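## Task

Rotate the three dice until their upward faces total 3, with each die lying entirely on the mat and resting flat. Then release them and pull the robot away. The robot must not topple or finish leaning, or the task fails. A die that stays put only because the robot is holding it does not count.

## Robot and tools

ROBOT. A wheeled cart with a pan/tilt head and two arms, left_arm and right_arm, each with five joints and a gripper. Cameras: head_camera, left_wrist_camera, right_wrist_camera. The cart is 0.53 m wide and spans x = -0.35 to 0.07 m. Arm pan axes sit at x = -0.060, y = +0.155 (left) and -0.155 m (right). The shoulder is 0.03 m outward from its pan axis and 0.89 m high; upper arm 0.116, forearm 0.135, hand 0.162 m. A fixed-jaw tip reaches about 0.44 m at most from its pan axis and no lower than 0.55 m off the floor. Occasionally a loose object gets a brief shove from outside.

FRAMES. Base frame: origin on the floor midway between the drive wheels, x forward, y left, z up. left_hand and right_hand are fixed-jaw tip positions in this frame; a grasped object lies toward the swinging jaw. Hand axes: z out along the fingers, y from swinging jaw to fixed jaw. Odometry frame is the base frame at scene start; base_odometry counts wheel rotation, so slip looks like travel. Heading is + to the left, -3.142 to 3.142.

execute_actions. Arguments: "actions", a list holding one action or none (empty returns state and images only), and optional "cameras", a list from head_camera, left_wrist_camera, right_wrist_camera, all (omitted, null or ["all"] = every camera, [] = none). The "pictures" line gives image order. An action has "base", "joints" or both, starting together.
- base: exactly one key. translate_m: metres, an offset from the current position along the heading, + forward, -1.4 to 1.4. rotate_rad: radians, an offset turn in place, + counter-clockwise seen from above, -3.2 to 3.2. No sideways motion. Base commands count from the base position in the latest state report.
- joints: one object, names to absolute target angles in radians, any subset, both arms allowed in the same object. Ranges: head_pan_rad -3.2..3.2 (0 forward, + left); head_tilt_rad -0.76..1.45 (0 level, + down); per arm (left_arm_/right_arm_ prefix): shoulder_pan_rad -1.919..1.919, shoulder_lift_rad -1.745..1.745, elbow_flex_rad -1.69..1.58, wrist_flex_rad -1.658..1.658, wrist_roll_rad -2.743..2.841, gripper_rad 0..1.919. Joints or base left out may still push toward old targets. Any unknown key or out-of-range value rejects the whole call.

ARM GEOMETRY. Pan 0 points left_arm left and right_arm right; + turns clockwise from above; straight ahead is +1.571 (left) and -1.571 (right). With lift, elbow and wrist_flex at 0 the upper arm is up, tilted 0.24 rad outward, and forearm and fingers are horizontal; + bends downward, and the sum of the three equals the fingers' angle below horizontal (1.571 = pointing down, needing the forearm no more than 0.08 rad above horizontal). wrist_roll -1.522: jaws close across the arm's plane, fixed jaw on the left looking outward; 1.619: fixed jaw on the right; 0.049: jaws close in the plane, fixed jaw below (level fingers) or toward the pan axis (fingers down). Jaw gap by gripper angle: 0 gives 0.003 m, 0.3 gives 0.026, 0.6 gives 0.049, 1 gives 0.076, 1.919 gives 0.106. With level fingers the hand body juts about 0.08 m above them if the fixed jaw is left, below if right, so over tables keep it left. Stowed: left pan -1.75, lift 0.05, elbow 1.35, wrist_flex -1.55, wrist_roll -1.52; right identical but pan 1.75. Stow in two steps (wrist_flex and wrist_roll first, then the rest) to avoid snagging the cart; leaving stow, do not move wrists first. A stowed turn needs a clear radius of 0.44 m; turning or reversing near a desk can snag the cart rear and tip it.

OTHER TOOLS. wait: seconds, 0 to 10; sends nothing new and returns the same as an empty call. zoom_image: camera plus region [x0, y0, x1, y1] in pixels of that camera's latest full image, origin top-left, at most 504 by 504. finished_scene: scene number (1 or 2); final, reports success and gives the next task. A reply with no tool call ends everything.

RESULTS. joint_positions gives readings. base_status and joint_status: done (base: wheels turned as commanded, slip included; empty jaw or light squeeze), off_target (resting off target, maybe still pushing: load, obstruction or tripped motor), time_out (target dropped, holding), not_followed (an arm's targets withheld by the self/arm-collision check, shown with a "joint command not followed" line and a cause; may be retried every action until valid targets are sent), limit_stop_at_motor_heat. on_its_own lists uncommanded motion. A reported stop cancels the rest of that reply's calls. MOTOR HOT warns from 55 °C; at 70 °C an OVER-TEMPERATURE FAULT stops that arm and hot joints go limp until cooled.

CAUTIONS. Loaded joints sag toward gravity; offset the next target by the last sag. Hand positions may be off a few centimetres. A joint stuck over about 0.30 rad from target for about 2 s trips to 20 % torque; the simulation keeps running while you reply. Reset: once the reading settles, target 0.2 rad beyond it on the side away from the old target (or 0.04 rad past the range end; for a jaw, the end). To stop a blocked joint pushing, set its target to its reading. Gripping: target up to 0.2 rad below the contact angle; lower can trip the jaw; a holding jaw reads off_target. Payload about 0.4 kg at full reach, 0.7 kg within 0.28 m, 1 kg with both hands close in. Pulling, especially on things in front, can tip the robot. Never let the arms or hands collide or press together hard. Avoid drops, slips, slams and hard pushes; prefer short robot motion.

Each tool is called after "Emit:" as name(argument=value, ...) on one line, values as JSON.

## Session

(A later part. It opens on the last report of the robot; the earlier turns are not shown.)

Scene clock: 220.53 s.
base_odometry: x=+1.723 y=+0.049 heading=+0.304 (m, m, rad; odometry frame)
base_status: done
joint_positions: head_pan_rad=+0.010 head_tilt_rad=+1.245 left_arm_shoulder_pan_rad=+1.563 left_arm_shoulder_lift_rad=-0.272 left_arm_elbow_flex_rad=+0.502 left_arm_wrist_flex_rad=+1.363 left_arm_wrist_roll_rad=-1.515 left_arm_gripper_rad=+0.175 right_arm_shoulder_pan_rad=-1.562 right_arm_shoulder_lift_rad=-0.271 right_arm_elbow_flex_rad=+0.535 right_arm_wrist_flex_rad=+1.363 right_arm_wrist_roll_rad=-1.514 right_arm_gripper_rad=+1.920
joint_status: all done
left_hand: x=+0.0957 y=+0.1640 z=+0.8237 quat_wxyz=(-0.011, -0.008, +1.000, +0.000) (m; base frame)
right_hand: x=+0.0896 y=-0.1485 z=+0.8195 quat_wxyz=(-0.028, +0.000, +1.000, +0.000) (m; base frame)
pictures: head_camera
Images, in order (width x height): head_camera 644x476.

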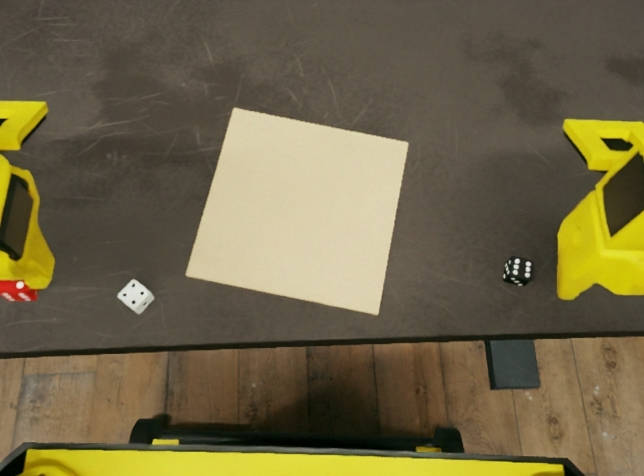

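Emit:
execute_actions(actions=[{"joints": {"left_arm_wrist_flex_rad": -0.93, "left_arm_shoulder_pan_rad": 1.885}}], cameras=[])

Emit:
execute_actions(actions=[{"joints": {"left_arm_shoulder_lift_rad": 0.62, "left_arm_elbow_flex_rad": 0.637}}], cameras=["head_camera", "left_wrist_camera"])

Scene clock: 242.90 s.
base_odometry: x=+1.723 y=+0.049 heading=+0.304 (m, m, rad; odometry frame)
base_status: not commanded
joint_positions: head_pan_rad=+0.010 head_tilt_rad=+1.245 left_arm_shoulder_pan_rad=+1.875 left_arm_shoulder_lift_rad=-0.272 left_arm_elbow_flex_rad=+0.505 left_arm_wrist_flex_rad=-0.916 left_arm_wrist_roll_rad=-1.515 left_arm_gripper_rad=+0.175 right_arm_shoulder_pan_rad=-1.562 right_arm_shoulder_lift_rad=-0.271 right_arm_elbow_flex_rad=+0.535 right_arm_wrist_flex_rad=+1.363 right_arm_wrist_roll_rad=-1.514 right_arm_gripper_rad=+1.920
joint_status: all done
left_hand: x=+0.2135 y=+0.0771 z=+1.0849 quat_wxyz=(+0.892, +0.064, +0.425, -0.140) (m; base frame)
right_hand: x=+0.0896 y=-0.1485 z=+0.8195 quat_wxyz=(-0.028, +0.000, +1.000, +0.000) (m; base frame)
pictures: none
No camera images: the call's "cameras" was empty. Leave "cameras" out to get every camera's image.

Scene clock: 244.20 s.
base_odometry: x=+1.723 y=+0.049 heading=+0.304 (m, m, rad; odometry frame)
base_status: not commanded
joint_positions: head_pan_rad=+0.010 head_tilt_rad=+1.245 left_arm_shoulder_pan_rad=+1.875 left_arm_shoulder_lift_rad=+0.630 left_arm_elbow_flex_rad=+0.642 left_arm_wrist_flex_rad=-0.916 left_arm_wrist_roll_rad=-1.515 left_arm_gripper_rad=+0.175 right_arm_shoulder_pan_rad=-1.562 right_arm_shoulder_lift_rad=-0.271 right_arm_elbow_flex_rad=+0.535 right_arm_wrist_flex_rad=+1.363 right_arm_wrist_roll_rad=-1.514 right_arm_gripper_rad=+1.920
joint_status: all done
left_hand: x=+0.2423 y=+0.0680 z=+0.7849 quat_wxyz=(+0.564, +0.121, +0.812, -0.089) (m; base frame)
right_hand: x=+0.0896 y=-0.1485 z=+0.8195 quat_wxyz=(-0.028, +0.000, +1.000, +0.000) (m; base frame)
pictures: head_camera, left_wrist_camera
Images, in order (width x height): head_camera 644x476, left_wrist_camera 644x476.

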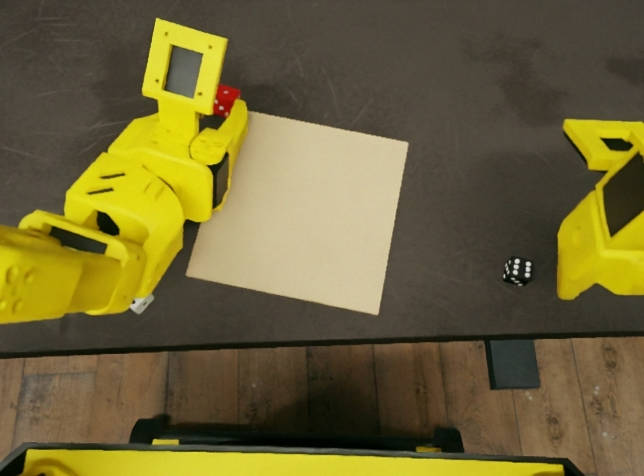

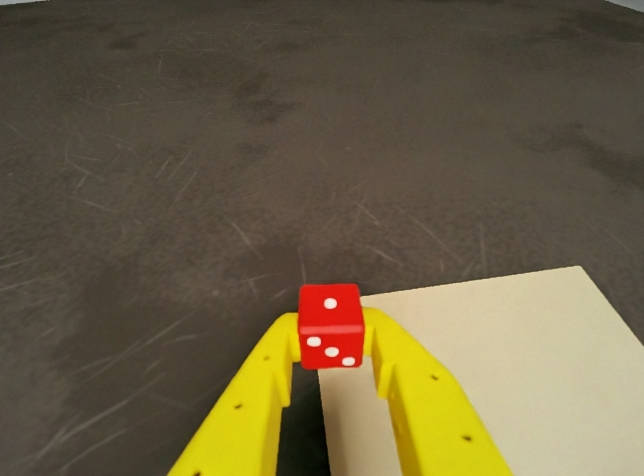

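Emit:
execute_actions(actions=[{"base": {"rotate_rad": -0.25}, "joints": {"left_arm_shoulder_lift_rad": 0.31, "left_arm_elbow_flex_rad": 1.0, "left_arm_wrist_flex_rad": -0.86, "head_pan_rad": 0.2}}], cameras=["head_camera", "left_wrist_camera"])

Scene clock: 271.57 s.
base_odometry: x=+1.723 y=+0.049 heading=+0.056 (m, m, rad; odometry frame)
base_status: done
joint_positions: head_pan_rad=+0.190 head_tilt_rad=+1.245 left_arm_shoulder_pan_rad=+1.875 left_arm_shoulder_lift_rad=+0.346 left_arm_elbow_flex_rad=+0.999 left_arm_wrist_flex_rad=-0.863 left_arm_wrist_roll_rad=-1.515 left_arm_gripper_rad=+0.175 right_arm_shoulder_pan_rad=-1.562 right_arm_shoulder_lift_rad=-0.271 right_arm_elbow_flex_rad=+0.535 right_arm_wrist_flex_rad=+1.363 right_arm_wrist_roll_rad=-1.514 right_arm_gripper_rad=+1.920
joint_status: all done
left_hand: x=+0.2020 y=+0.0807 z=+0.7853 quat_wxyz=(+0.511, +0.127, +0.846, -0.080) (m; base frame)
right_hand: x=+0.0896 y=-0.1485 z=+0.8195 quat_wxyz=(-0.028, +0.000, +1.000, +0.000) (m; base frame)
pictures: head_camera, left_wrist_camera
Images, in order (width x height): head_camera 644x476, left_wrist_camera 644x476.

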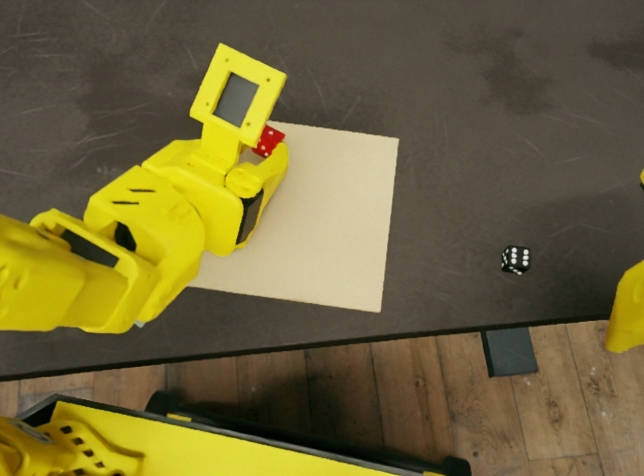

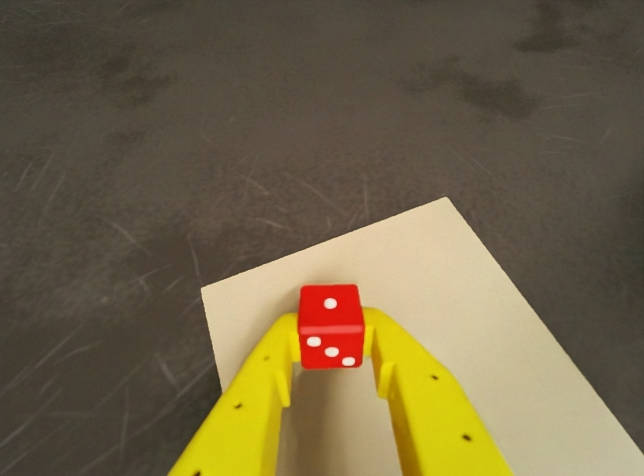

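Emit:
execute_actions(actions=[{"joints": {"left_arm_shoulder_lift_rad": 0.72, "left_arm_elbow_flex_rad": 0.825, "left_arm_wrist_flex_rad": -1.098}}], cameras=["head_camera", "left_wrist_camera"])

Scene clock: 278.60 s.
base_odometry: x=+1.723 y=+0.049 heading=+0.056 (m, m, rad; odometry frame)
base_status: not commanded
joint_positions: head_pan_rad=+0.190 head_tilt_rad=+1.245 left_arm_shoulder_pan_rad=+1.875 left_arm_shoulder_lift_rad=+0.727 left_arm_elbow_flex_rad=+0.844 left_arm_wrist_flex_rad=-1.084 left_arm_wrist_roll_rad=-1.515 left_arm_gripper_rad=+0.175 right_arm_shoulder_pan_rad=-1.562 right_arm_shoulder_lift_rad=-0.271 right_arm_elbow_flex_rad=+0.535 right_arm_wrist_flex_rad=+1.363 right_arm_wrist_roll_rad=-1.514 right_arm_gripper_rad=+1.920
joint_status: all done
left_hand: x=+0.2027 y=+0.0805 z=+0.7492 quat_wxyz=(+0.509, +0.127, +0.847, -0.080) (m; base frame)
right_hand: x=+0.0896 y=-0.1485 z=+0.8195 quat_wxyz=(-0.028, +0.000, +1.000, +0.000) (m; base frame)
pictures: head_camera, left_wrist_camera
Images, in order (width x height): head_camera 644x476, left_wrist_camera 644x476.

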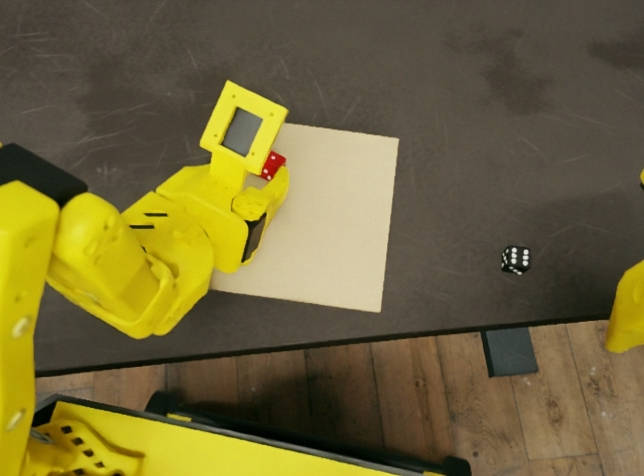

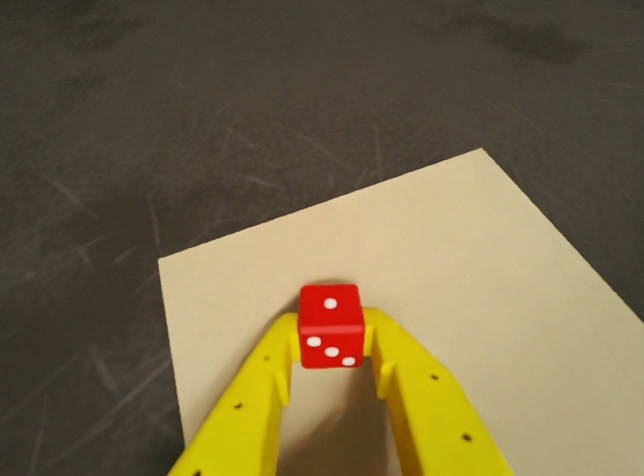

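Emit:
execute_actions(actions=[{"joints": {"left_arm_shoulder_lift_rad": 0.78, "left_arm_elbow_flex_rad": 0.80, "left_arm_wrist_flex_rad": -1.127}}], cameras=["left_wrist_camera"])

Emit:
execute_actions(actions=[{"joints": {"left_arm_gripper_rad": 0.5}}], cameras=["head_camera", "left_wrist_camera"])

Scene clock: 283.43 s.
base_odometry: x=+1.723 y=+0.049 heading=+0.056 (m, m, rad; odometry frame)
base_status: not commanded
joint_positions: head_pan_rad=+0.190 head_tilt_rad=+1.245 left_arm_shoulder_pan_rad=+1.875 left_arm_shoulder_lift_rad=+0.780 left_arm_elbow_flex_rad=+0.814 left_arm_wrist_flex_rad=-1.119 left_arm_wrist_roll_rad=-1.515 left_arm_gripper_rad=+0.175 right_arm_shoulder_pan_rad=-1.562 right_arm_shoulder_lift_rad=-0.271 right_arm_elbow_flex_rad=+0.535 right_arm_wrist_flex_rad=+1.363 right_arm_wrist_roll_rad=-1.514 right_arm_gripper_rad=+1.920
joint_status: all done
left_hand: x=+0.2039 y=+0.0801 z=+0.7456 quat_wxyz=(+0.514, +0.126, +0.844, -0.081) (m; base frame)
right_hand: x=+0.0896 y=-0.1485 z=+0.8195 quat_wxyz=(-0.028, +0.000, +1.000, +0.000) (m; base frame)
pictures: left_wrist_camera
Images, in order (width x height): left_wrist_camera 644x476.

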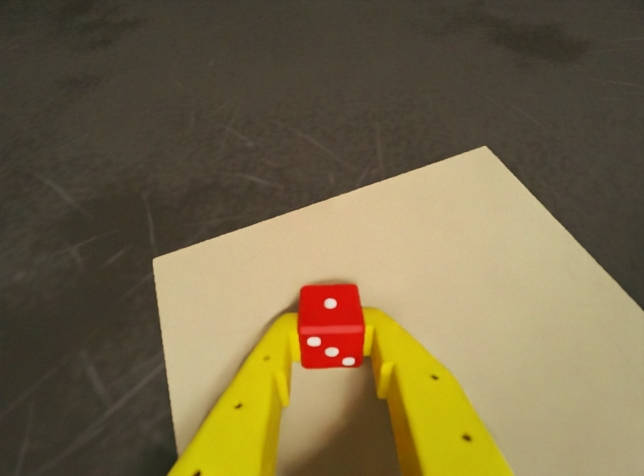

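Scene clock: 284.20 s.
base_odometry: x=+1.723 y=+0.049 heading=+0.056 (m, m, rad; odometry frame)
base_status: not commanded
joint_positions: head_pan_rad=+0.190 head_tilt_rad=+1.245 left_arm_shoulder_pan_rad=+1.875 left_arm_shoulder_lift_rad=+0.786 left_arm_elbow_flex_rad=+0.814 left_arm_wrist_flex_rad=-1.119 left_arm_wrist_roll_rad=-1.515 left_arm_gripper_rad=+0.491 right_arm_shoulder_pan_rad=-1.562 right_arm_shoulder_lift_rad=-0.271 right_arm_elbow_flex_rad=+0.535 right_arm_wrist_flex_rad=+1.363 right_arm_wrist_roll_rad=-1.514 right_arm_gripper_rad=+1.920
joint_status: all done
left_hand: x=+0.2030 y=+0.0804 z=+0.7441 quat_wxyz=(+0.512, +0.127, +0.846, -0.081) (m; base frame)
right_hand: x=+0.0896 y=-0.1485 z=+0.8195 quat_wxyz=(-0.028, +0.000, +1.000, +0.000) (m; base frame)
pictures: head_camera, left_wrist_camera
Images, in order (width x height): head_camera 644x476, left_wrist_camera 644x476.

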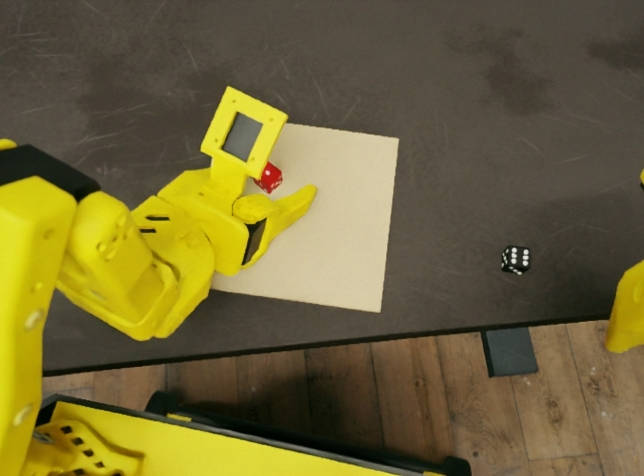

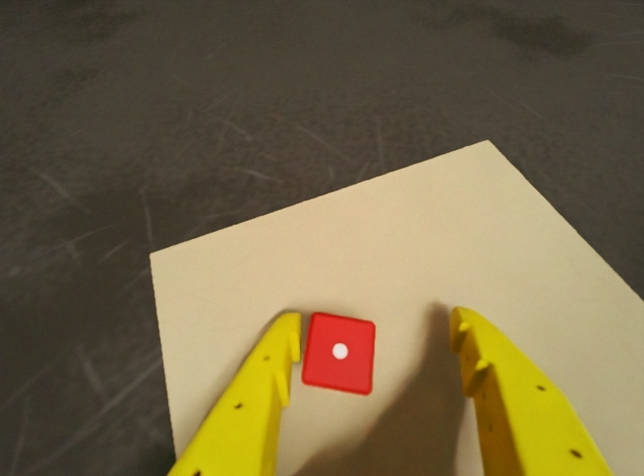

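Emit:
execute_actions(actions=[{"joints": {"left_arm_shoulder_lift_rad": -0.52, "right_arm_shoulder_pan_rad": -1.73, "right_arm_shoulder_lift_rad": 0.27, "right_arm_elbow_flex_rad": 0.13, "right_arm_wrist_flex_rad": 1.12, "right_arm_gripper_rad": 0.6}}], cameras=["right_wrist_camera"])

Emit:
execute_actions(actions=[{"joints": {"left_arm_shoulder_pan_rad": 1.52, "left_arm_elbow_flex_rad": 1.125, "left_arm_wrist_flex_rad": 0.93, "left_arm_wrist_roll_rad": 2.7, "left_arm_gripper_rad": 0.6}}])

Scene clock: 313.27 s.
base_odometry: x=+1.723 y=+0.049 heading=+0.056 (m, m, rad; odometry frame)
base_status: not commanded
joint_positions: head_pan_rad=+0.190 head_tilt_rad=+1.245 left_arm_shoulder_pan_rad=+1.875 left_arm_shoulder_lift_rad=-0.493 left_arm_elbow_flex_rad=+0.814 left_arm_wrist_flex_rad=-1.119 left_arm_wrist_roll_rad=-1.515 left_arm_gripper_rad=+0.492 right_arm_shoulder_pan_rad=-1.722 right_arm_shoulder_lift_rad=+0.284 right_arm_elbow_flex_rad=+0.165 right_arm_wrist_flex_rad=+1.129 right_arm_wrist_roll_rad=-1.514 right_arm_gripper_rad=+0.610
joint_status: all done
left_hand: x=+0.1748 y=+0.0893 z=+1.0836 quat_wxyz=(+0.915, +0.056, +0.373, -0.144) (m; base frame)
right_hand: x=+0.1476 y=-0.1156 z=+0.7797 quat_wxyz=(-0.004, -0.079, +0.997, +0.000) (m; base frame)
pictures: right_wrist_camera
Images, in order (width x height): right_wrist_camera 644x476.

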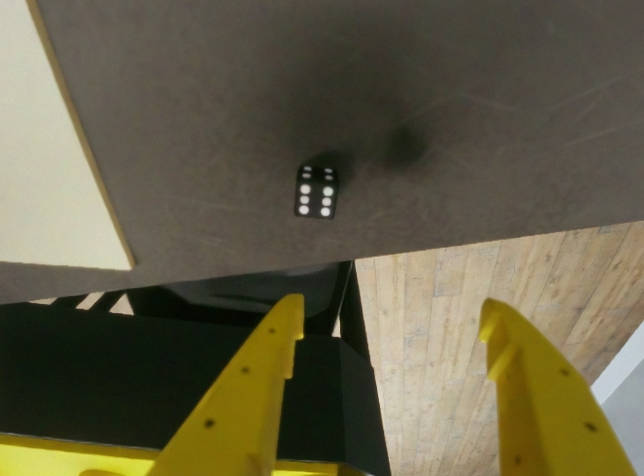

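Scene clock: 317.13 s.
base_odometry: x=+1.723 y=+0.049 heading=+0.056 (m, m, rad; odometry frame)
base_status: not commanded
joint_positions: head_pan_rad=+0.190 head_tilt_rad=+1.245 left_arm_shoulder_pan_rad=+1.530 left_arm_shoulder_lift_rad=-0.502 left_arm_elbow_flex_rad=+1.131 left_arm_wrist_flex_rad=+0.923 left_arm_wrist_roll_rad=+0.809 left_arm_gripper_rad=+0.592 right_arm_shoulder_pan_rad=-1.722 right_arm_shoulder_lift_rad=+0.284 right_arm_elbow_flex_rad=+0.165 right_arm_wrist_flex_rad=+1.129 right_arm_wrist_roll_rad=-1.514 right_arm_gripper_rad=+0.610
joint_status: left_arm_shoulder_pan_rad not_followed (moved -0.346 of -0.355); left_arm_elbow_flex_rad not_followed (moved +0.316 of +0.311); left_arm_wrist_flex_rad not_followed (moved +2.041 of +2.049); left_arm_wrist_roll_rad not_followed (moved +2.324 of +4.215); the others done
left_hand: x=+0.0505 y=+0.1537 z=+0.7704 quat_wxyz=(+0.004, -0.927, +0.375, -0.009) (m; base frame)
right_hand: x=+0.1476 y=-0.1156 z=+0.7797 quat_wxyz=(-0.004, -0.079, +0.997, +0.000) (m; base frame)
pictures: head_camera, left_wrist_camera, right_wrist_camera
joint command not followed: on one or more control steps a check withheld the commanded joint targets of the left arm, and it was not sent them on those steps. On the call's last step the targets were still withheld.
cause: the commanded joint targets would bring two parts of the arm too close to each other (its gripper and another part of the arm, with the joints from left_arm_shoulder_lift_rad to left_arm_wrist_roll_rad between them); next, command targets that bring no two parts of the arm closer together.
Images, in order (width x height): head_camera 644x476, left_wrist_camera 644x476, right_wrist_camera 644x476.

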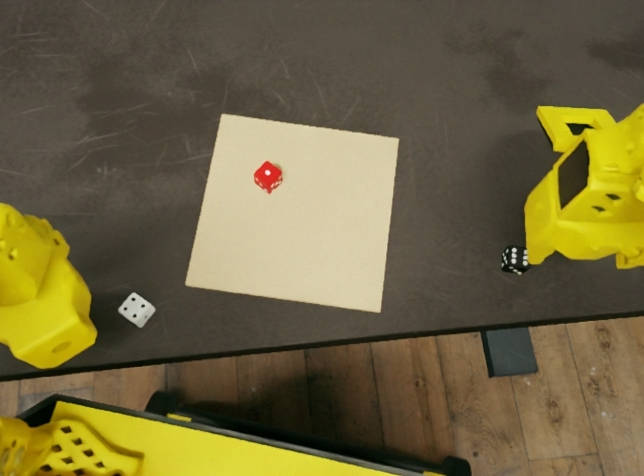

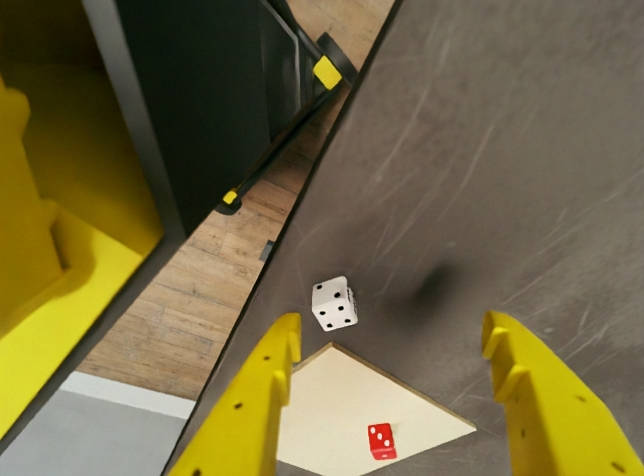

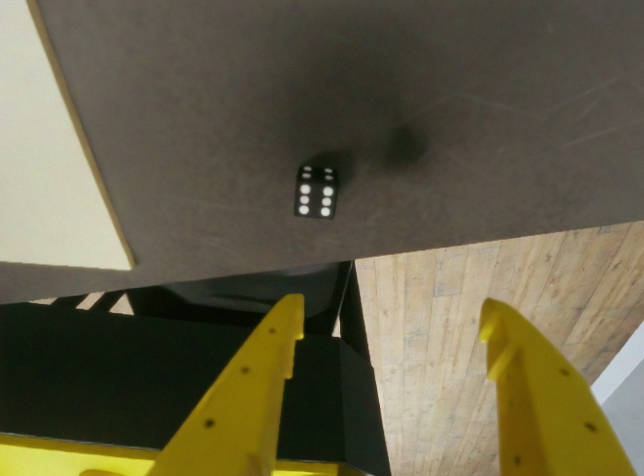

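Emit:
execute_actions(actions=[{"joints": {"left_arm_shoulder_lift_rad": 0.27, "left_arm_elbow_flex_rad": 0.13, "left_arm_wrist_flex_rad": 1.12, "left_arm_wrist_roll_rad": 0.8, "right_arm_shoulder_pan_rad": -1.775, "right_arm_shoulder_lift_rad": 0.467, "right_arm_elbow_flex_rad": 0.03, "right_arm_wrist_flex_rad": 1.02}}], cameras=["right_wrist_camera"])

Emit:
execute_actions(actions=[{"joints": {"left_arm_wrist_roll_rad": 2.7}}], cameras=["left_wrist_camera"])

Scene clock: 340.63 s.
base_odometry: x=+1.723 y=+0.049 heading=+0.056 (m, m, rad; odometry frame)
base_status: not commanded
joint_positions: head_pan_rad=+0.190 head_tilt_rad=+1.245 left_arm_shoulder_pan_rad=+1.530 left_arm_shoulder_lift_rad=+0.279 left_arm_elbow_flex_rad=+0.163 left_arm_wrist_flex_rad=+1.112 left_arm_wrist_roll_rad=+0.808 left_arm_gripper_rad=+0.592 right_arm_shoulder_pan_rad=-1.766 right_arm_shoulder_lift_rad=+0.484 right_arm_elbow_flex_rad=+0.064 right_arm_wrist_flex_rad=+1.027 right_arm_wrist_roll_rad=-1.514 right_arm_gripper_rad=+0.610
joint_status: all done
left_hand: x=+0.1497 y=+0.1577 z=+0.7809 quat_wxyz=(+0.004, -0.927, +0.376, -0.008) (m; base frame)
right_hand: x=+0.1587 y=-0.1038 z=+0.7543 quat_wxyz=(-0.002, -0.102, +0.995, +0.000) (m; base frame)
pictures: right_wrist_camera
joint command not followed: on one or more control steps a check withheld the commanded joint targets of the left arm, and it was not sent them on those steps.
cause: the commanded joint targets would bring two parts of the arm too close to each other (its gripper and another part of the arm, with the joints from left_arm_shoulder_lift_rad to left_arm_wrist_roll_rad between them); next, command targets that bring no two parts of the arm closer together.
Images, in order (width x height): right_wrist_camera 644x476.

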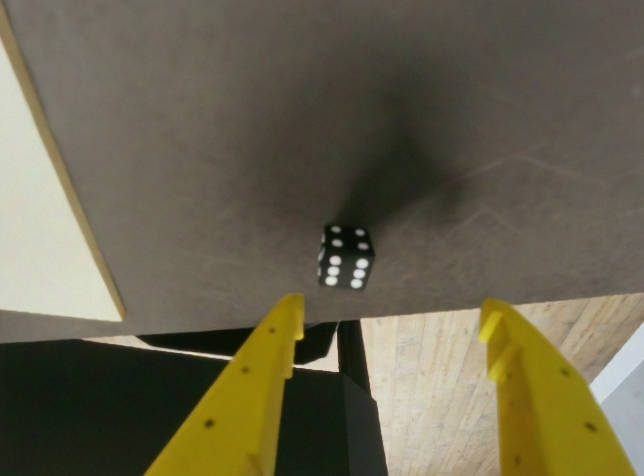

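Scene clock: 342.87 s.
base_odometry: x=+1.723 y=+0.049 heading=+0.056 (m, m, rad; odometry frame)
base_status: not commanded
joint_positions: head_pan_rad=+0.190 head_tilt_rad=+1.245 left_arm_shoulder_pan_rad=+1.530 left_arm_shoulder_lift_rad=+0.279 left_arm_elbow_flex_rad=+0.162 left_arm_wrist_flex_rad=+1.112 left_arm_wrist_roll_rad=+2.692 left_arm_gripper_rad=+0.592 right_arm_shoulder_pan_rad=-1.766 right_arm_shoulder_lift_rad=+0.484 right_arm_elbow_flex_rad=+0.064 right_arm_wrist_flex_rad=+1.027 right_arm_wrist_roll_rad=-1.514 right_arm_gripper_rad=+0.610
joint_status: all done
left_hand: x=+0.1626 y=+0.1603 z=+0.7813 quat_wxyz=(-0.005, -0.849, -0.528, -0.008) (m; base frame)
right_hand: x=+0.1587 y=-0.1038 z=+0.7543 quat_wxyz=(-0.002, -0.102, +0.995, +0.000) (m; base frame)
pictures: left_wrist_camera
Images, in order (width x height): left_wrist_camera 644x476.

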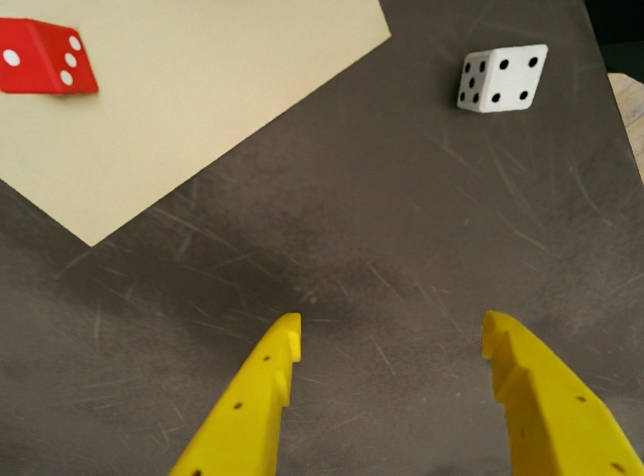

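Emit:
execute_actions(actions=[{"joints": {"left_arm_shoulder_pan_rad": 1.65, "left_arm_shoulder_lift_rad": -0.28, "left_arm_elbow_flex_rad": 1.015, "left_arm_wrist_flex_rad": 0.80, "left_arm_wrist_roll_rad": 2.8, "right_arm_shoulder_lift_rad": 0.537, "right_arm_elbow_flex_rad": 0.07, "right_arm_wrist_flex_rad": 0.937}}], cameras=["left_wrist_camera", "right_wrist_camera"])

Scene clock: 353.43 s.
base_odometry: x=+1.723 y=+0.049 heading=+0.056 (m, m, rad; odometry frame)
base_status: not commanded
joint_positions: head_pan_rad=+0.190 head_tilt_rad=+1.245 left_arm_shoulder_pan_rad=+1.639 left_arm_shoulder_lift_rad=-0.258 left_arm_elbow_flex_rad=+1.016 left_arm_wrist_flex_rad=+0.806 left_arm_wrist_roll_rad=+2.793 left_arm_gripper_rad=+0.592 right_arm_shoulder_pan_rad=-1.766 right_arm_shoulder_lift_rad=+0.553 right_arm_elbow_flex_rad=+0.071 right_arm_wrist_flex_rad=+0.944 right_arm_wrist_roll_rad=-1.514 right_arm_gripper_rad=+0.610
joint_status: all done
left_hand: x=+0.0782 y=+0.1425 z=+0.7606 quat_wxyz=(-0.002, -0.851, -0.525, -0.003) (m; base frame)
right_hand: x=+0.1601 y=-0.1035 z=+0.7399 quat_wxyz=(+0.001, -0.102, +0.995, +0.000) (m; base frame)
pictures: left_wrist_camera, right_wrist_camera
Images, in order (width x height): left_wrist_camera 644x476, right_wrist_camera 644x476.

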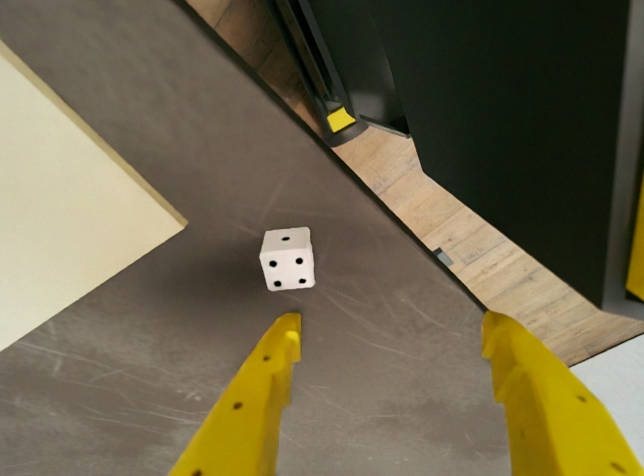

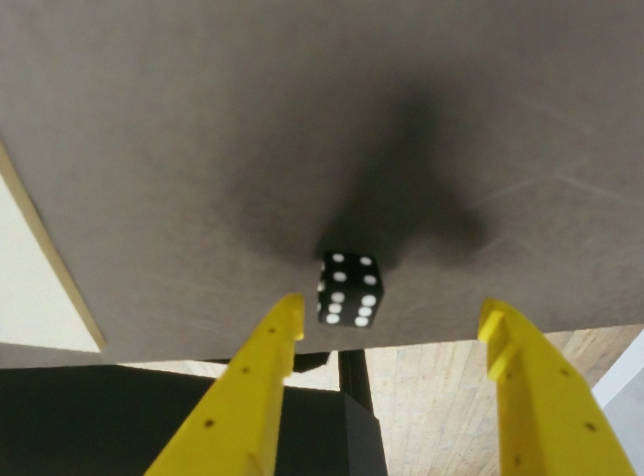

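Emit:
execute_actions(actions=[{"joints": {"left_arm_shoulder_pan_rad": 1.695, "left_arm_shoulder_lift_rad": -0.05, "left_arm_elbow_flex_rad": 0.86, "left_arm_wrist_flex_rad": 0.713, "left_arm_wrist_roll_rad": 2.84, "right_arm_shoulder_lift_rad": 0.568, "right_arm_wrist_flex_rad": 0.908}}], cameras=["left_wrist_camera", "right_wrist_camera"])

Scene clock: 368.73 s.
base_odometry: x=+1.723 y=+0.049 heading=+0.056 (m, m, rad; odometry frame)
base_status: not commanded
joint_positions: head_pan_rad=+0.190 head_tilt_rad=+1.245 left_arm_shoulder_pan_rad=+1.687 left_arm_shoulder_lift_rad=-0.048 left_arm_elbow_flex_rad=+0.887 left_arm_wrist_flex_rad=+0.720 left_arm_wrist_roll_rad=+2.817 left_arm_gripper_rad=+0.592 right_arm_shoulder_pan_rad=-1.766 right_arm_shoulder_lift_rad=+0.585 right_arm_elbow_flex_rad=+0.071 right_arm_wrist_flex_rad=+0.917 right_arm_wrist_roll_rad=-1.514 right_arm_gripper_rad=+0.610
joint_status: left_arm_wrist_roll_rad off_target (ended at +2.818, target +2.840); the others done
joint sent to its limit — the command would take left_arm_wrist_roll_rad past its upper limit, so that joint was sent only as far as its limit.
left_hand: x=+0.0948 y=+0.1341 z=+0.7504 quat_wxyz=(-0.003, -0.857, -0.515, -0.004) (m; base frame)
right_hand: x=+0.1595 y=-0.1037 z=+0.7336 quat_wxyz=(-0.001, -0.102, +0.995, +0.000) (m; base frame)
pictures: left_wrist_camera, right_wrist_camera
Images, in order (width x height): left_wrist_camera 644x476, right_wrist_camera 644x476.

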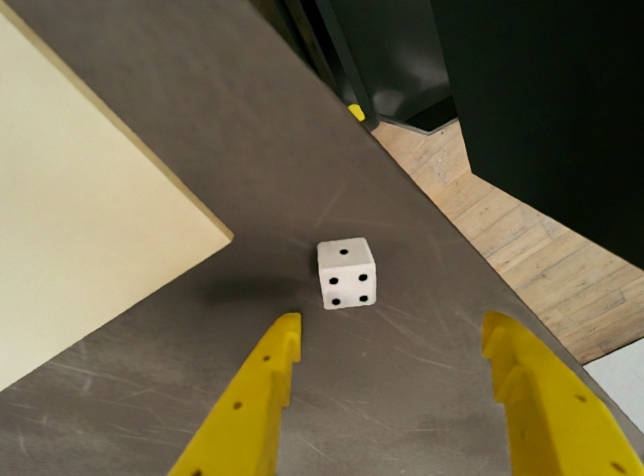

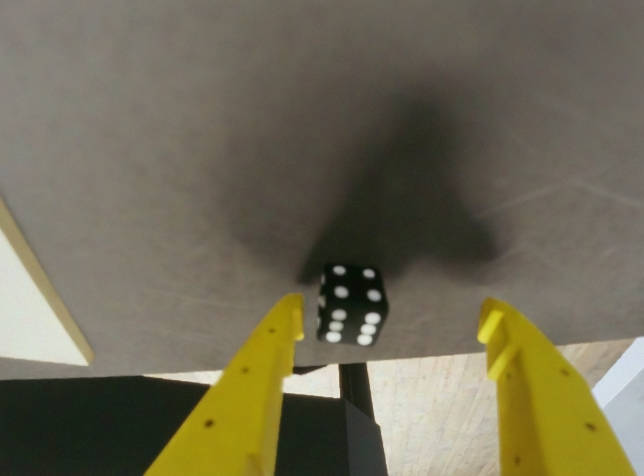

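Emit:
execute_actions(actions=[{"joints": {"left_arm_shoulder_lift_rad": 0.085, "left_arm_elbow_flex_rad": 0.895, "left_arm_wrist_flex_rad": 0.578, "left_arm_wrist_roll_rad": 2.815, "right_arm_gripper_rad": 0.05}}], cameras=["left_wrist_camera", "right_wrist_camera"])

Scene clock: 373.20 s.
base_odometry: x=+1.723 y=+0.049 heading=+0.056 (m, m, rad; odometry frame)
base_status: not commanded
joint_positions: head_pan_rad=+0.190 head_tilt_rad=+1.245 left_arm_shoulder_pan_rad=+1.687 left_arm_shoulder_lift_rad=+0.087 left_arm_elbow_flex_rad=+0.893 left_arm_wrist_flex_rad=+0.584 left_arm_wrist_roll_rad=+2.817 left_arm_gripper_rad=+0.592 right_arm_shoulder_pan_rad=-1.766 right_arm_shoulder_lift_rad=+0.585 right_arm_elbow_flex_rad=+0.071 right_arm_wrist_flex_rad=+0.917 right_arm_wrist_roll_rad=-1.514 right_arm_gripper_rad=+0.175
joint_status: right_arm_gripper_rad off_target (ended at +0.175, target +0.050); the others done
left_hand: x=+0.0946 y=+0.1341 z=+0.7341 quat_wxyz=(-0.002, -0.857, -0.515, -0.003) (m; base frame)
right_hand: x=+0.1595 y=-0.1037 z=+0.7336 quat_wxyz=(-0.001, -0.102, +0.995, +0.000) (m; base frame)
pictures: left_wrist_camera, right_wrist_camera
Images, in order (width x height): left_wrist_camera 644x476, right_wrist_camera 644x476.

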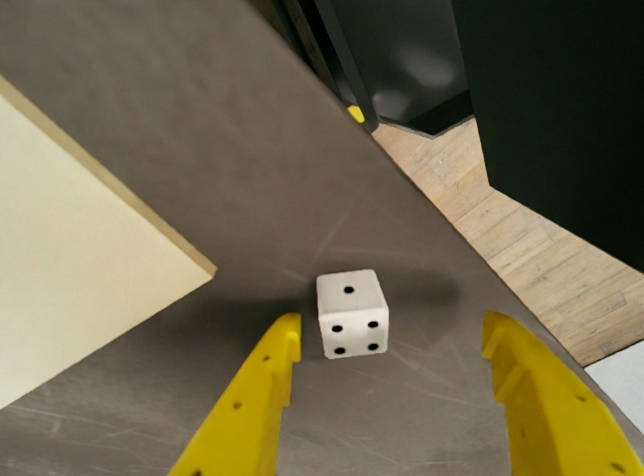

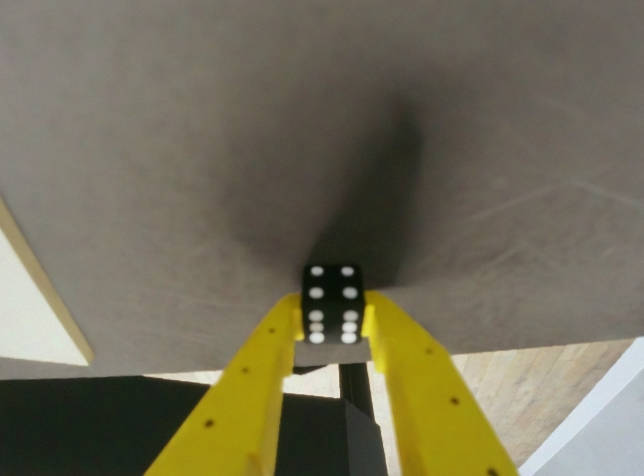

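Emit:
execute_actions(actions=[{"joints": {"left_arm_gripper_rad": 0.05, "right_arm_shoulder_lift_rad": 0.0, "right_arm_wrist_flex_rad": -0.86}}], cameras=["left_wrist_camera"])

Emit:
execute_actions(actions=[{"joints": {"left_arm_shoulder_lift_rad": -0.3, "left_arm_wrist_flex_rad": -0.86, "right_arm_shoulder_lift_rad": 0.335, "right_arm_elbow_flex_rad": 1.0}}], cameras=["left_wrist_camera", "right_wrist_camera"])

Emit:
execute_actions(actions=[{"base": {"translate_m": -0.06}, "joints": {"left_arm_wrist_roll_rad": -1.522, "left_arm_shoulder_pan_rad": 1.885}}])

Scene clock: 395.37 s.
base_odometry: x=+1.723 y=+0.049 heading=+0.056 (m, m, rad; odometry frame)
base_status: not commanded
joint_positions: head_pan_rad=+0.190 head_tilt_rad=+1.245 left_arm_shoulder_pan_rad=+1.687 left_arm_shoulder_lift_rad=+0.087 left_arm_elbow_flex_rad=+0.893 left_arm_wrist_flex_rad=+0.584 left_arm_wrist_roll_rad=+2.817 left_arm_gripper_rad=+0.175 right_arm_shoulder_pan_rad=-1.766 right_arm_shoulder_lift_rad=+0.047 right_arm_elbow_flex_rad=+0.078 right_arm_wrist_flex_rad=-0.846 right_arm_wrist_roll_rad=-1.514 right_arm_gripper_rad=+0.175
joint_status: left_arm_gripper_rad off_target (ended at +0.175, target +0.050); the others done
left_hand: x=+0.0946 y=+0.1341 z=+0.7341 quat_wxyz=(-0.002, -0.857, -0.515, -0.003) (m; base frame)
right_hand: x=+0.2513 y=-0.0855 z=+1.0994 quat_wxyz=(+0.907, -0.042, +0.410, +0.085) (m; base frame)
pictures: left_wrist_camera
Images, in order (width x height): left_wrist_camera 644x476.

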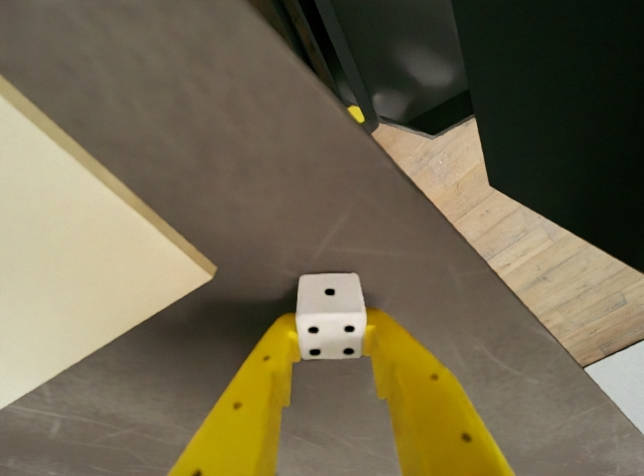

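Scene clock: 397.10 s.
base_odometry: x=+1.723 y=+0.049 heading=+0.056 (m, m, rad; odometry frame)
base_status: not commanded
joint_positions: head_pan_rad=+0.190 head_tilt_rad=+1.245 left_arm_shoulder_pan_rad=+1.687 left_arm_shoulder_lift_rad=-0.267 left_arm_elbow_flex_rad=+0.898 left_arm_wrist_flex_rad=-0.844 left_arm_wrist_roll_rad=+2.817 left_arm_gripper_rad=+0.175 right_arm_shoulder_pan_rad=-1.766 right_arm_shoulder_lift_rad=+0.352 right_arm_elbow_flex_rad=+0.999 right_arm_wrist_flex_rad=-0.847 right_arm_wrist_roll_rad=-1.514 right_arm_gripper_rad=+0.175
joint_status: all done
left_hand: x=+0.2327 y=+0.1180 z=+0.9759 quat_wxyz=(-0.475, -0.538, -0.323, -0.616) (m; base frame)
right_hand: x=+0.2037 y=-0.0949 z=+0.7817 quat_wxyz=(+0.506, -0.087, +0.857, +0.048) (m; base frame)
pictures: left_wrist_camera, right_wrist_camera
Images, in order (width x height): left_wrist_camera 644x476, right_wrist_camera 644x476.

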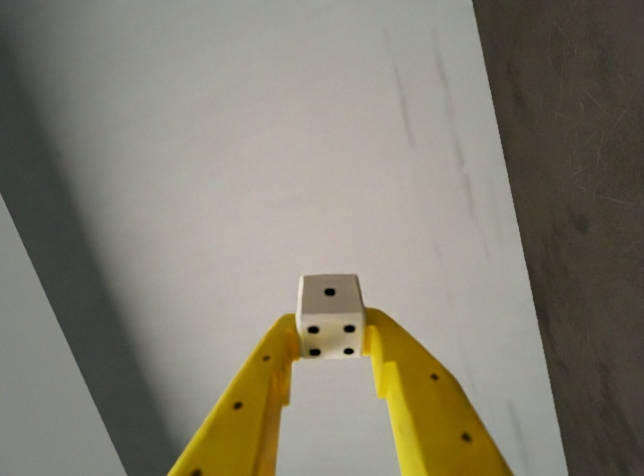

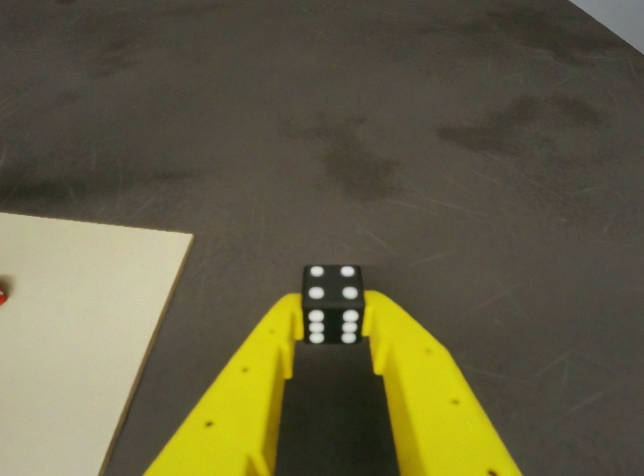

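Scene clock: 401.20 s.
base_odometry: x=+1.664 y=+0.046 heading=+0.050 (m, m, rad; odometry frame)
base_status: done
joint_positions: head_pan_rad=+0.190 head_tilt_rad=+1.245 left_arm_shoulder_pan_rad=+1.875 left_arm_shoulder_lift_rad=-0.267 left_arm_elbow_flex_rad=+0.898 left_arm_wrist_flex_rad=-0.844 left_arm_wrist_roll_rad=-1.515 left_arm_gripper_rad=+0.175 right_arm_shoulder_pan_rad=-1.766 right_arm_shoulder_lift_rad=+0.352 right_arm_elbow_flex_rad=+0.999 right_arm_wrist_flex_rad=-0.847 right_arm_wrist_roll_rad=-1.514 right_arm_gripper_rad=+0.175
joint_status: all done
left_hand: x=+0.2253 y=+0.0734 z=+0.9684 quat_wxyz=(+0.769, +0.093, +0.621, -0.121) (m; base frame)
right_hand: x=+0.2037 y=-0.0949 z=+0.7817 quat_wxyz=(+0.506, -0.087, +0.857, +0.048) (m; base frame)
pictures: head_camera, left_wrist_camera, right_wrist_camera
Images, in order (width x height): head_camera 644x476, left_wrist_camera 644x476, right_wrist_camera 644x476.

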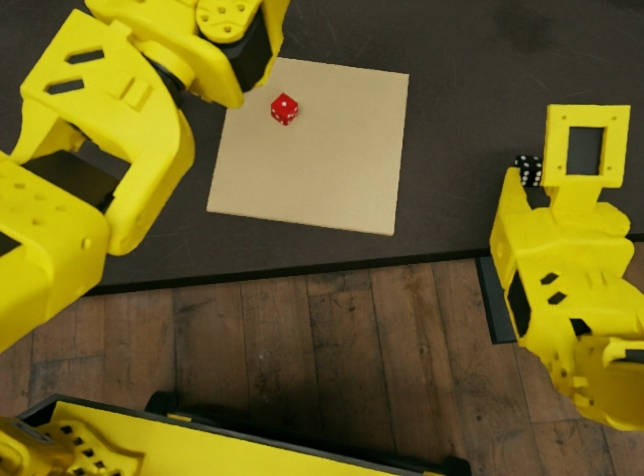

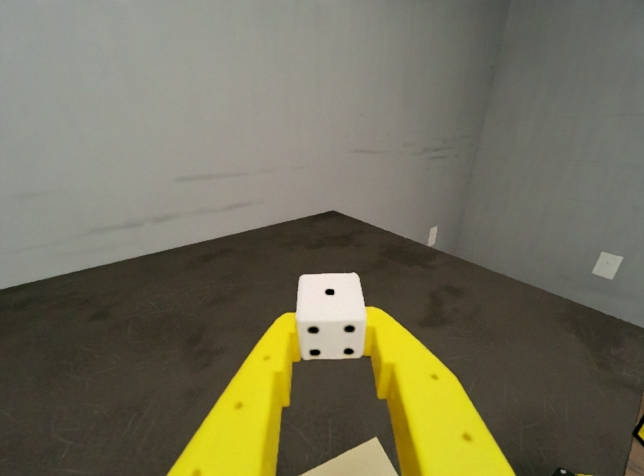

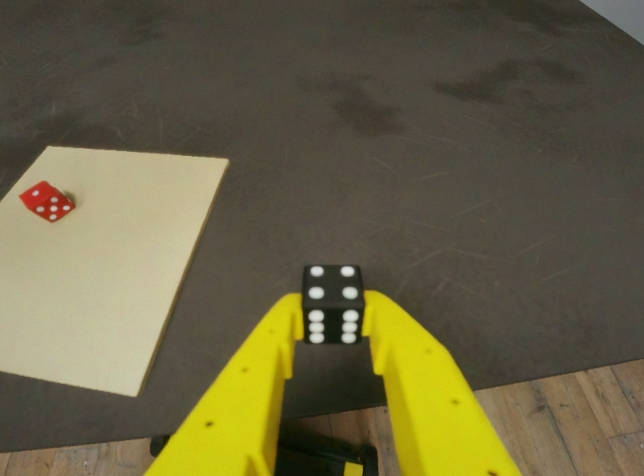

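Emit:
execute_actions(actions=[{"joints": {"left_arm_shoulder_lift_rad": 0.72, "left_arm_elbow_flex_rad": 0.825, "left_arm_wrist_flex_rad": -1.098, "right_arm_shoulder_lift_rad": 0.72, "right_arm_elbow_flex_rad": 0.825, "right_arm_wrist_flex_rad": -1.098}}])

Scene clock: 408.30 s.
base_odometry: x=+1.664 y=+0.046 heading=+0.050 (m, m, rad; odometry frame)
base_status: not commanded
joint_positions: head_pan_rad=+0.190 head_tilt_rad=+1.245 left_arm_shoulder_pan_rad=+1.875 left_arm_shoulder_lift_rad=+0.727 left_arm_elbow_flex_rad=+0.844 left_arm_wrist_flex_rad=-1.084 left_arm_wrist_roll_rad=-1.515 left_arm_gripper_rad=+0.175 right_arm_shoulder_pan_rad=-1.766 right_arm_shoulder_lift_rad=+0.731 right_arm_elbow_flex_rad=+0.845 right_arm_wrist_flex_rad=-1.082 right_arm_wrist_roll_rad=-1.514 right_arm_gripper_rad=+0.175
joint_status: all done
left_hand: x=+0.2027 y=+0.0805 z=+0.7492 quat_wxyz=(+0.509, +0.127, +0.847, -0.080) (m; base frame)
right_hand: x=+0.2055 y=-0.0945 z=+0.7479 quat_wxyz=(+0.511, -0.087, +0.854, +0.048) (m; base frame)
pictures: head_camera, left_wrist_camera, right_wrist_camera
Images, in order (width x height): head_camera 644x476, left_wrist_camera 644x476, right_wrist_camera 644x476.

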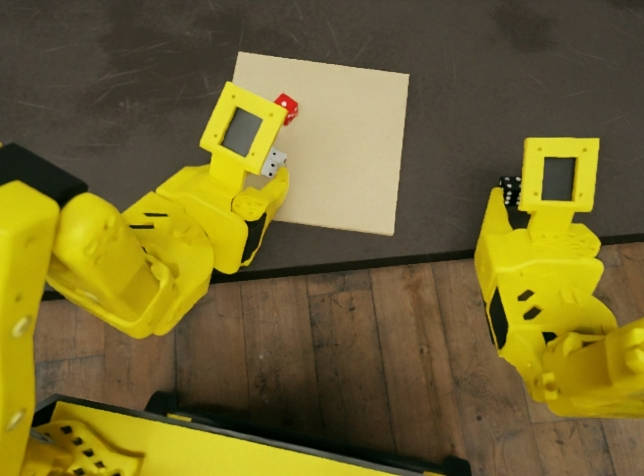

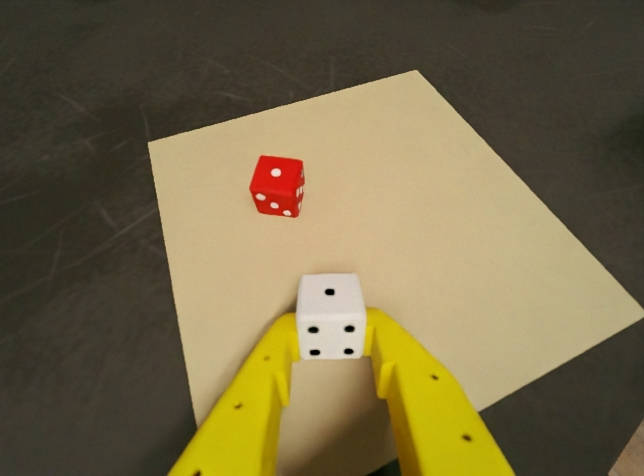

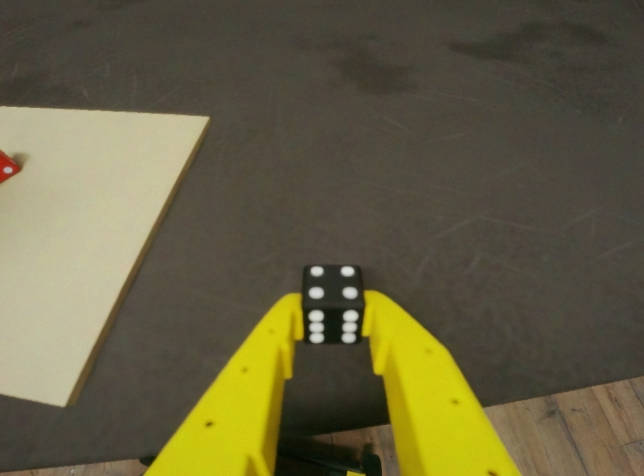

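Both are positioned well. Lower the last few millimetres and release.

Emit:
execute_actions(actions=[{"joints": {"left_arm_shoulder_lift_rad": 0.775, "left_arm_elbow_flex_rad": 0.80, "left_arm_wrist_flex_rad": -1.127, "right_arm_shoulder_lift_rad": 0.79, "right_arm_elbow_flex_rad": 0.795, "right_arm_wrist_flex_rad": -1.135}}], cameras=[])

Emit:
execute_actions(actions=[{"joints": {"left_arm_gripper_rad": 0.5, "right_arm_gripper_rad": 0.5}}])

Scene clock: 412.13 s.
base_odometry: x=+1.664 y=+0.046 heading=+0.050 (m, m, rad; odometry frame)
base_status: not commanded
joint_positions: head_pan_rad=+0.190 head_tilt_rad=+1.245 left_arm_shoulder_pan_rad=+1.875 left_arm_shoulder_lift_rad=+0.780 left_arm_elbow_flex_rad=+0.818 left_arm_wrist_flex_rad=-1.113 left_arm_wrist_roll_rad=-1.515 left_arm_gripper_rad=+0.175 right_arm_shoulder_pan_rad=-1.766 right_arm_shoulder_lift_rad=+0.801 right_arm_elbow_flex_rad=+0.814 right_arm_wrist_flex_rad=-1.119 right_arm_wrist_roll_rad=-1.514 right_arm_gripper_rad=+0.175
joint_status: all done
left_hand: x=+0.2025 y=+0.0805 z=+0.7441 quat_wxyz=(+0.510, +0.127, +0.847, -0.080) (m; base frame)
right_hand: x=+0.2043 y=-0.0948 z=+0.7405 quat_wxyz=(+0.509, -0.087, +0.855, +0.048) (m; base frame)
pictures: none
No camera images: the call's "cameras" was empty. Leave "cameras" out to get every camera's image.

Scene clock: 412.90 s.
base_odometry: x=+1.664 y=+0.046 heading=+0.050 (m, m, rad; odometry frame)
base_status: not commanded
joint_positions: head_pan_rad=+0.190 head_tilt_rad=+1.245 left_arm_shoulder_pan_rad=+1.875 left_arm_shoulder_lift_rad=+0.782 left_arm_elbow_flex_rad=+0.818 left_arm_wrist_flex_rad=-1.113 left_arm_wrist_roll_rad=-1.515 left_arm_gripper_rad=+0.491 right_arm_shoulder_pan_rad=-1.766 right_arm_shoulder_lift_rad=+0.801 right_arm_elbow_flex_rad=+0.814 right_arm_wrist_flex_rad=-1.119 right_arm_wrist_roll_rad=-1.514 right_arm_gripper_rad=+0.489
joint_status: all done
left_hand: x=+0.2023 y=+0.0806 z=+0.7437 quat_wxyz=(+0.509, +0.127, +0.847, -0.080) (m; base frame)
right_hand: x=+0.2043 y=-0.0948 z=+0.7405 quat_wxyz=(+0.509, -0.087, +0.855, +0.048) (m; base frame)
pictures: head_camera, left_wrist_camera, right_wrist_camera
Images, in order (width x height): head_camera 644x476, left_wrist_camera 644x476, right_wrist_camera 644x476.

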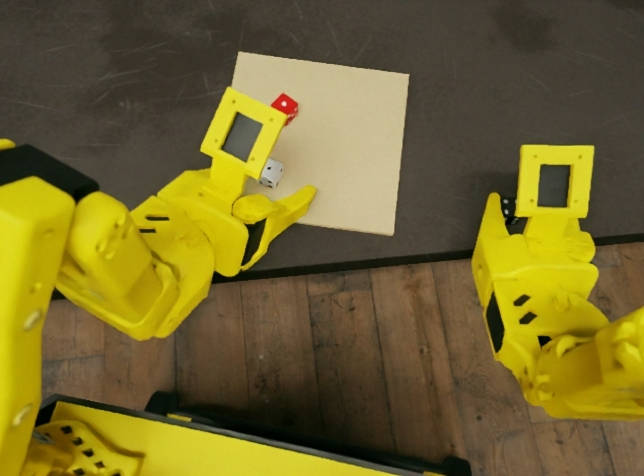

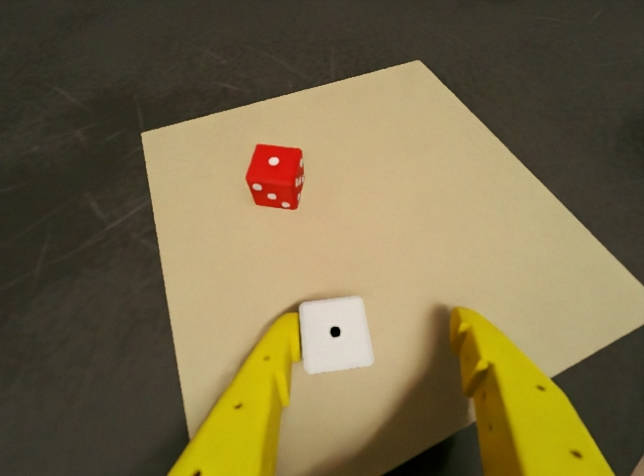

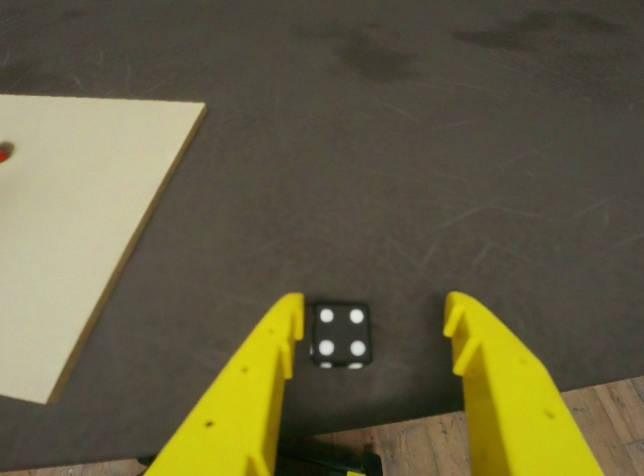

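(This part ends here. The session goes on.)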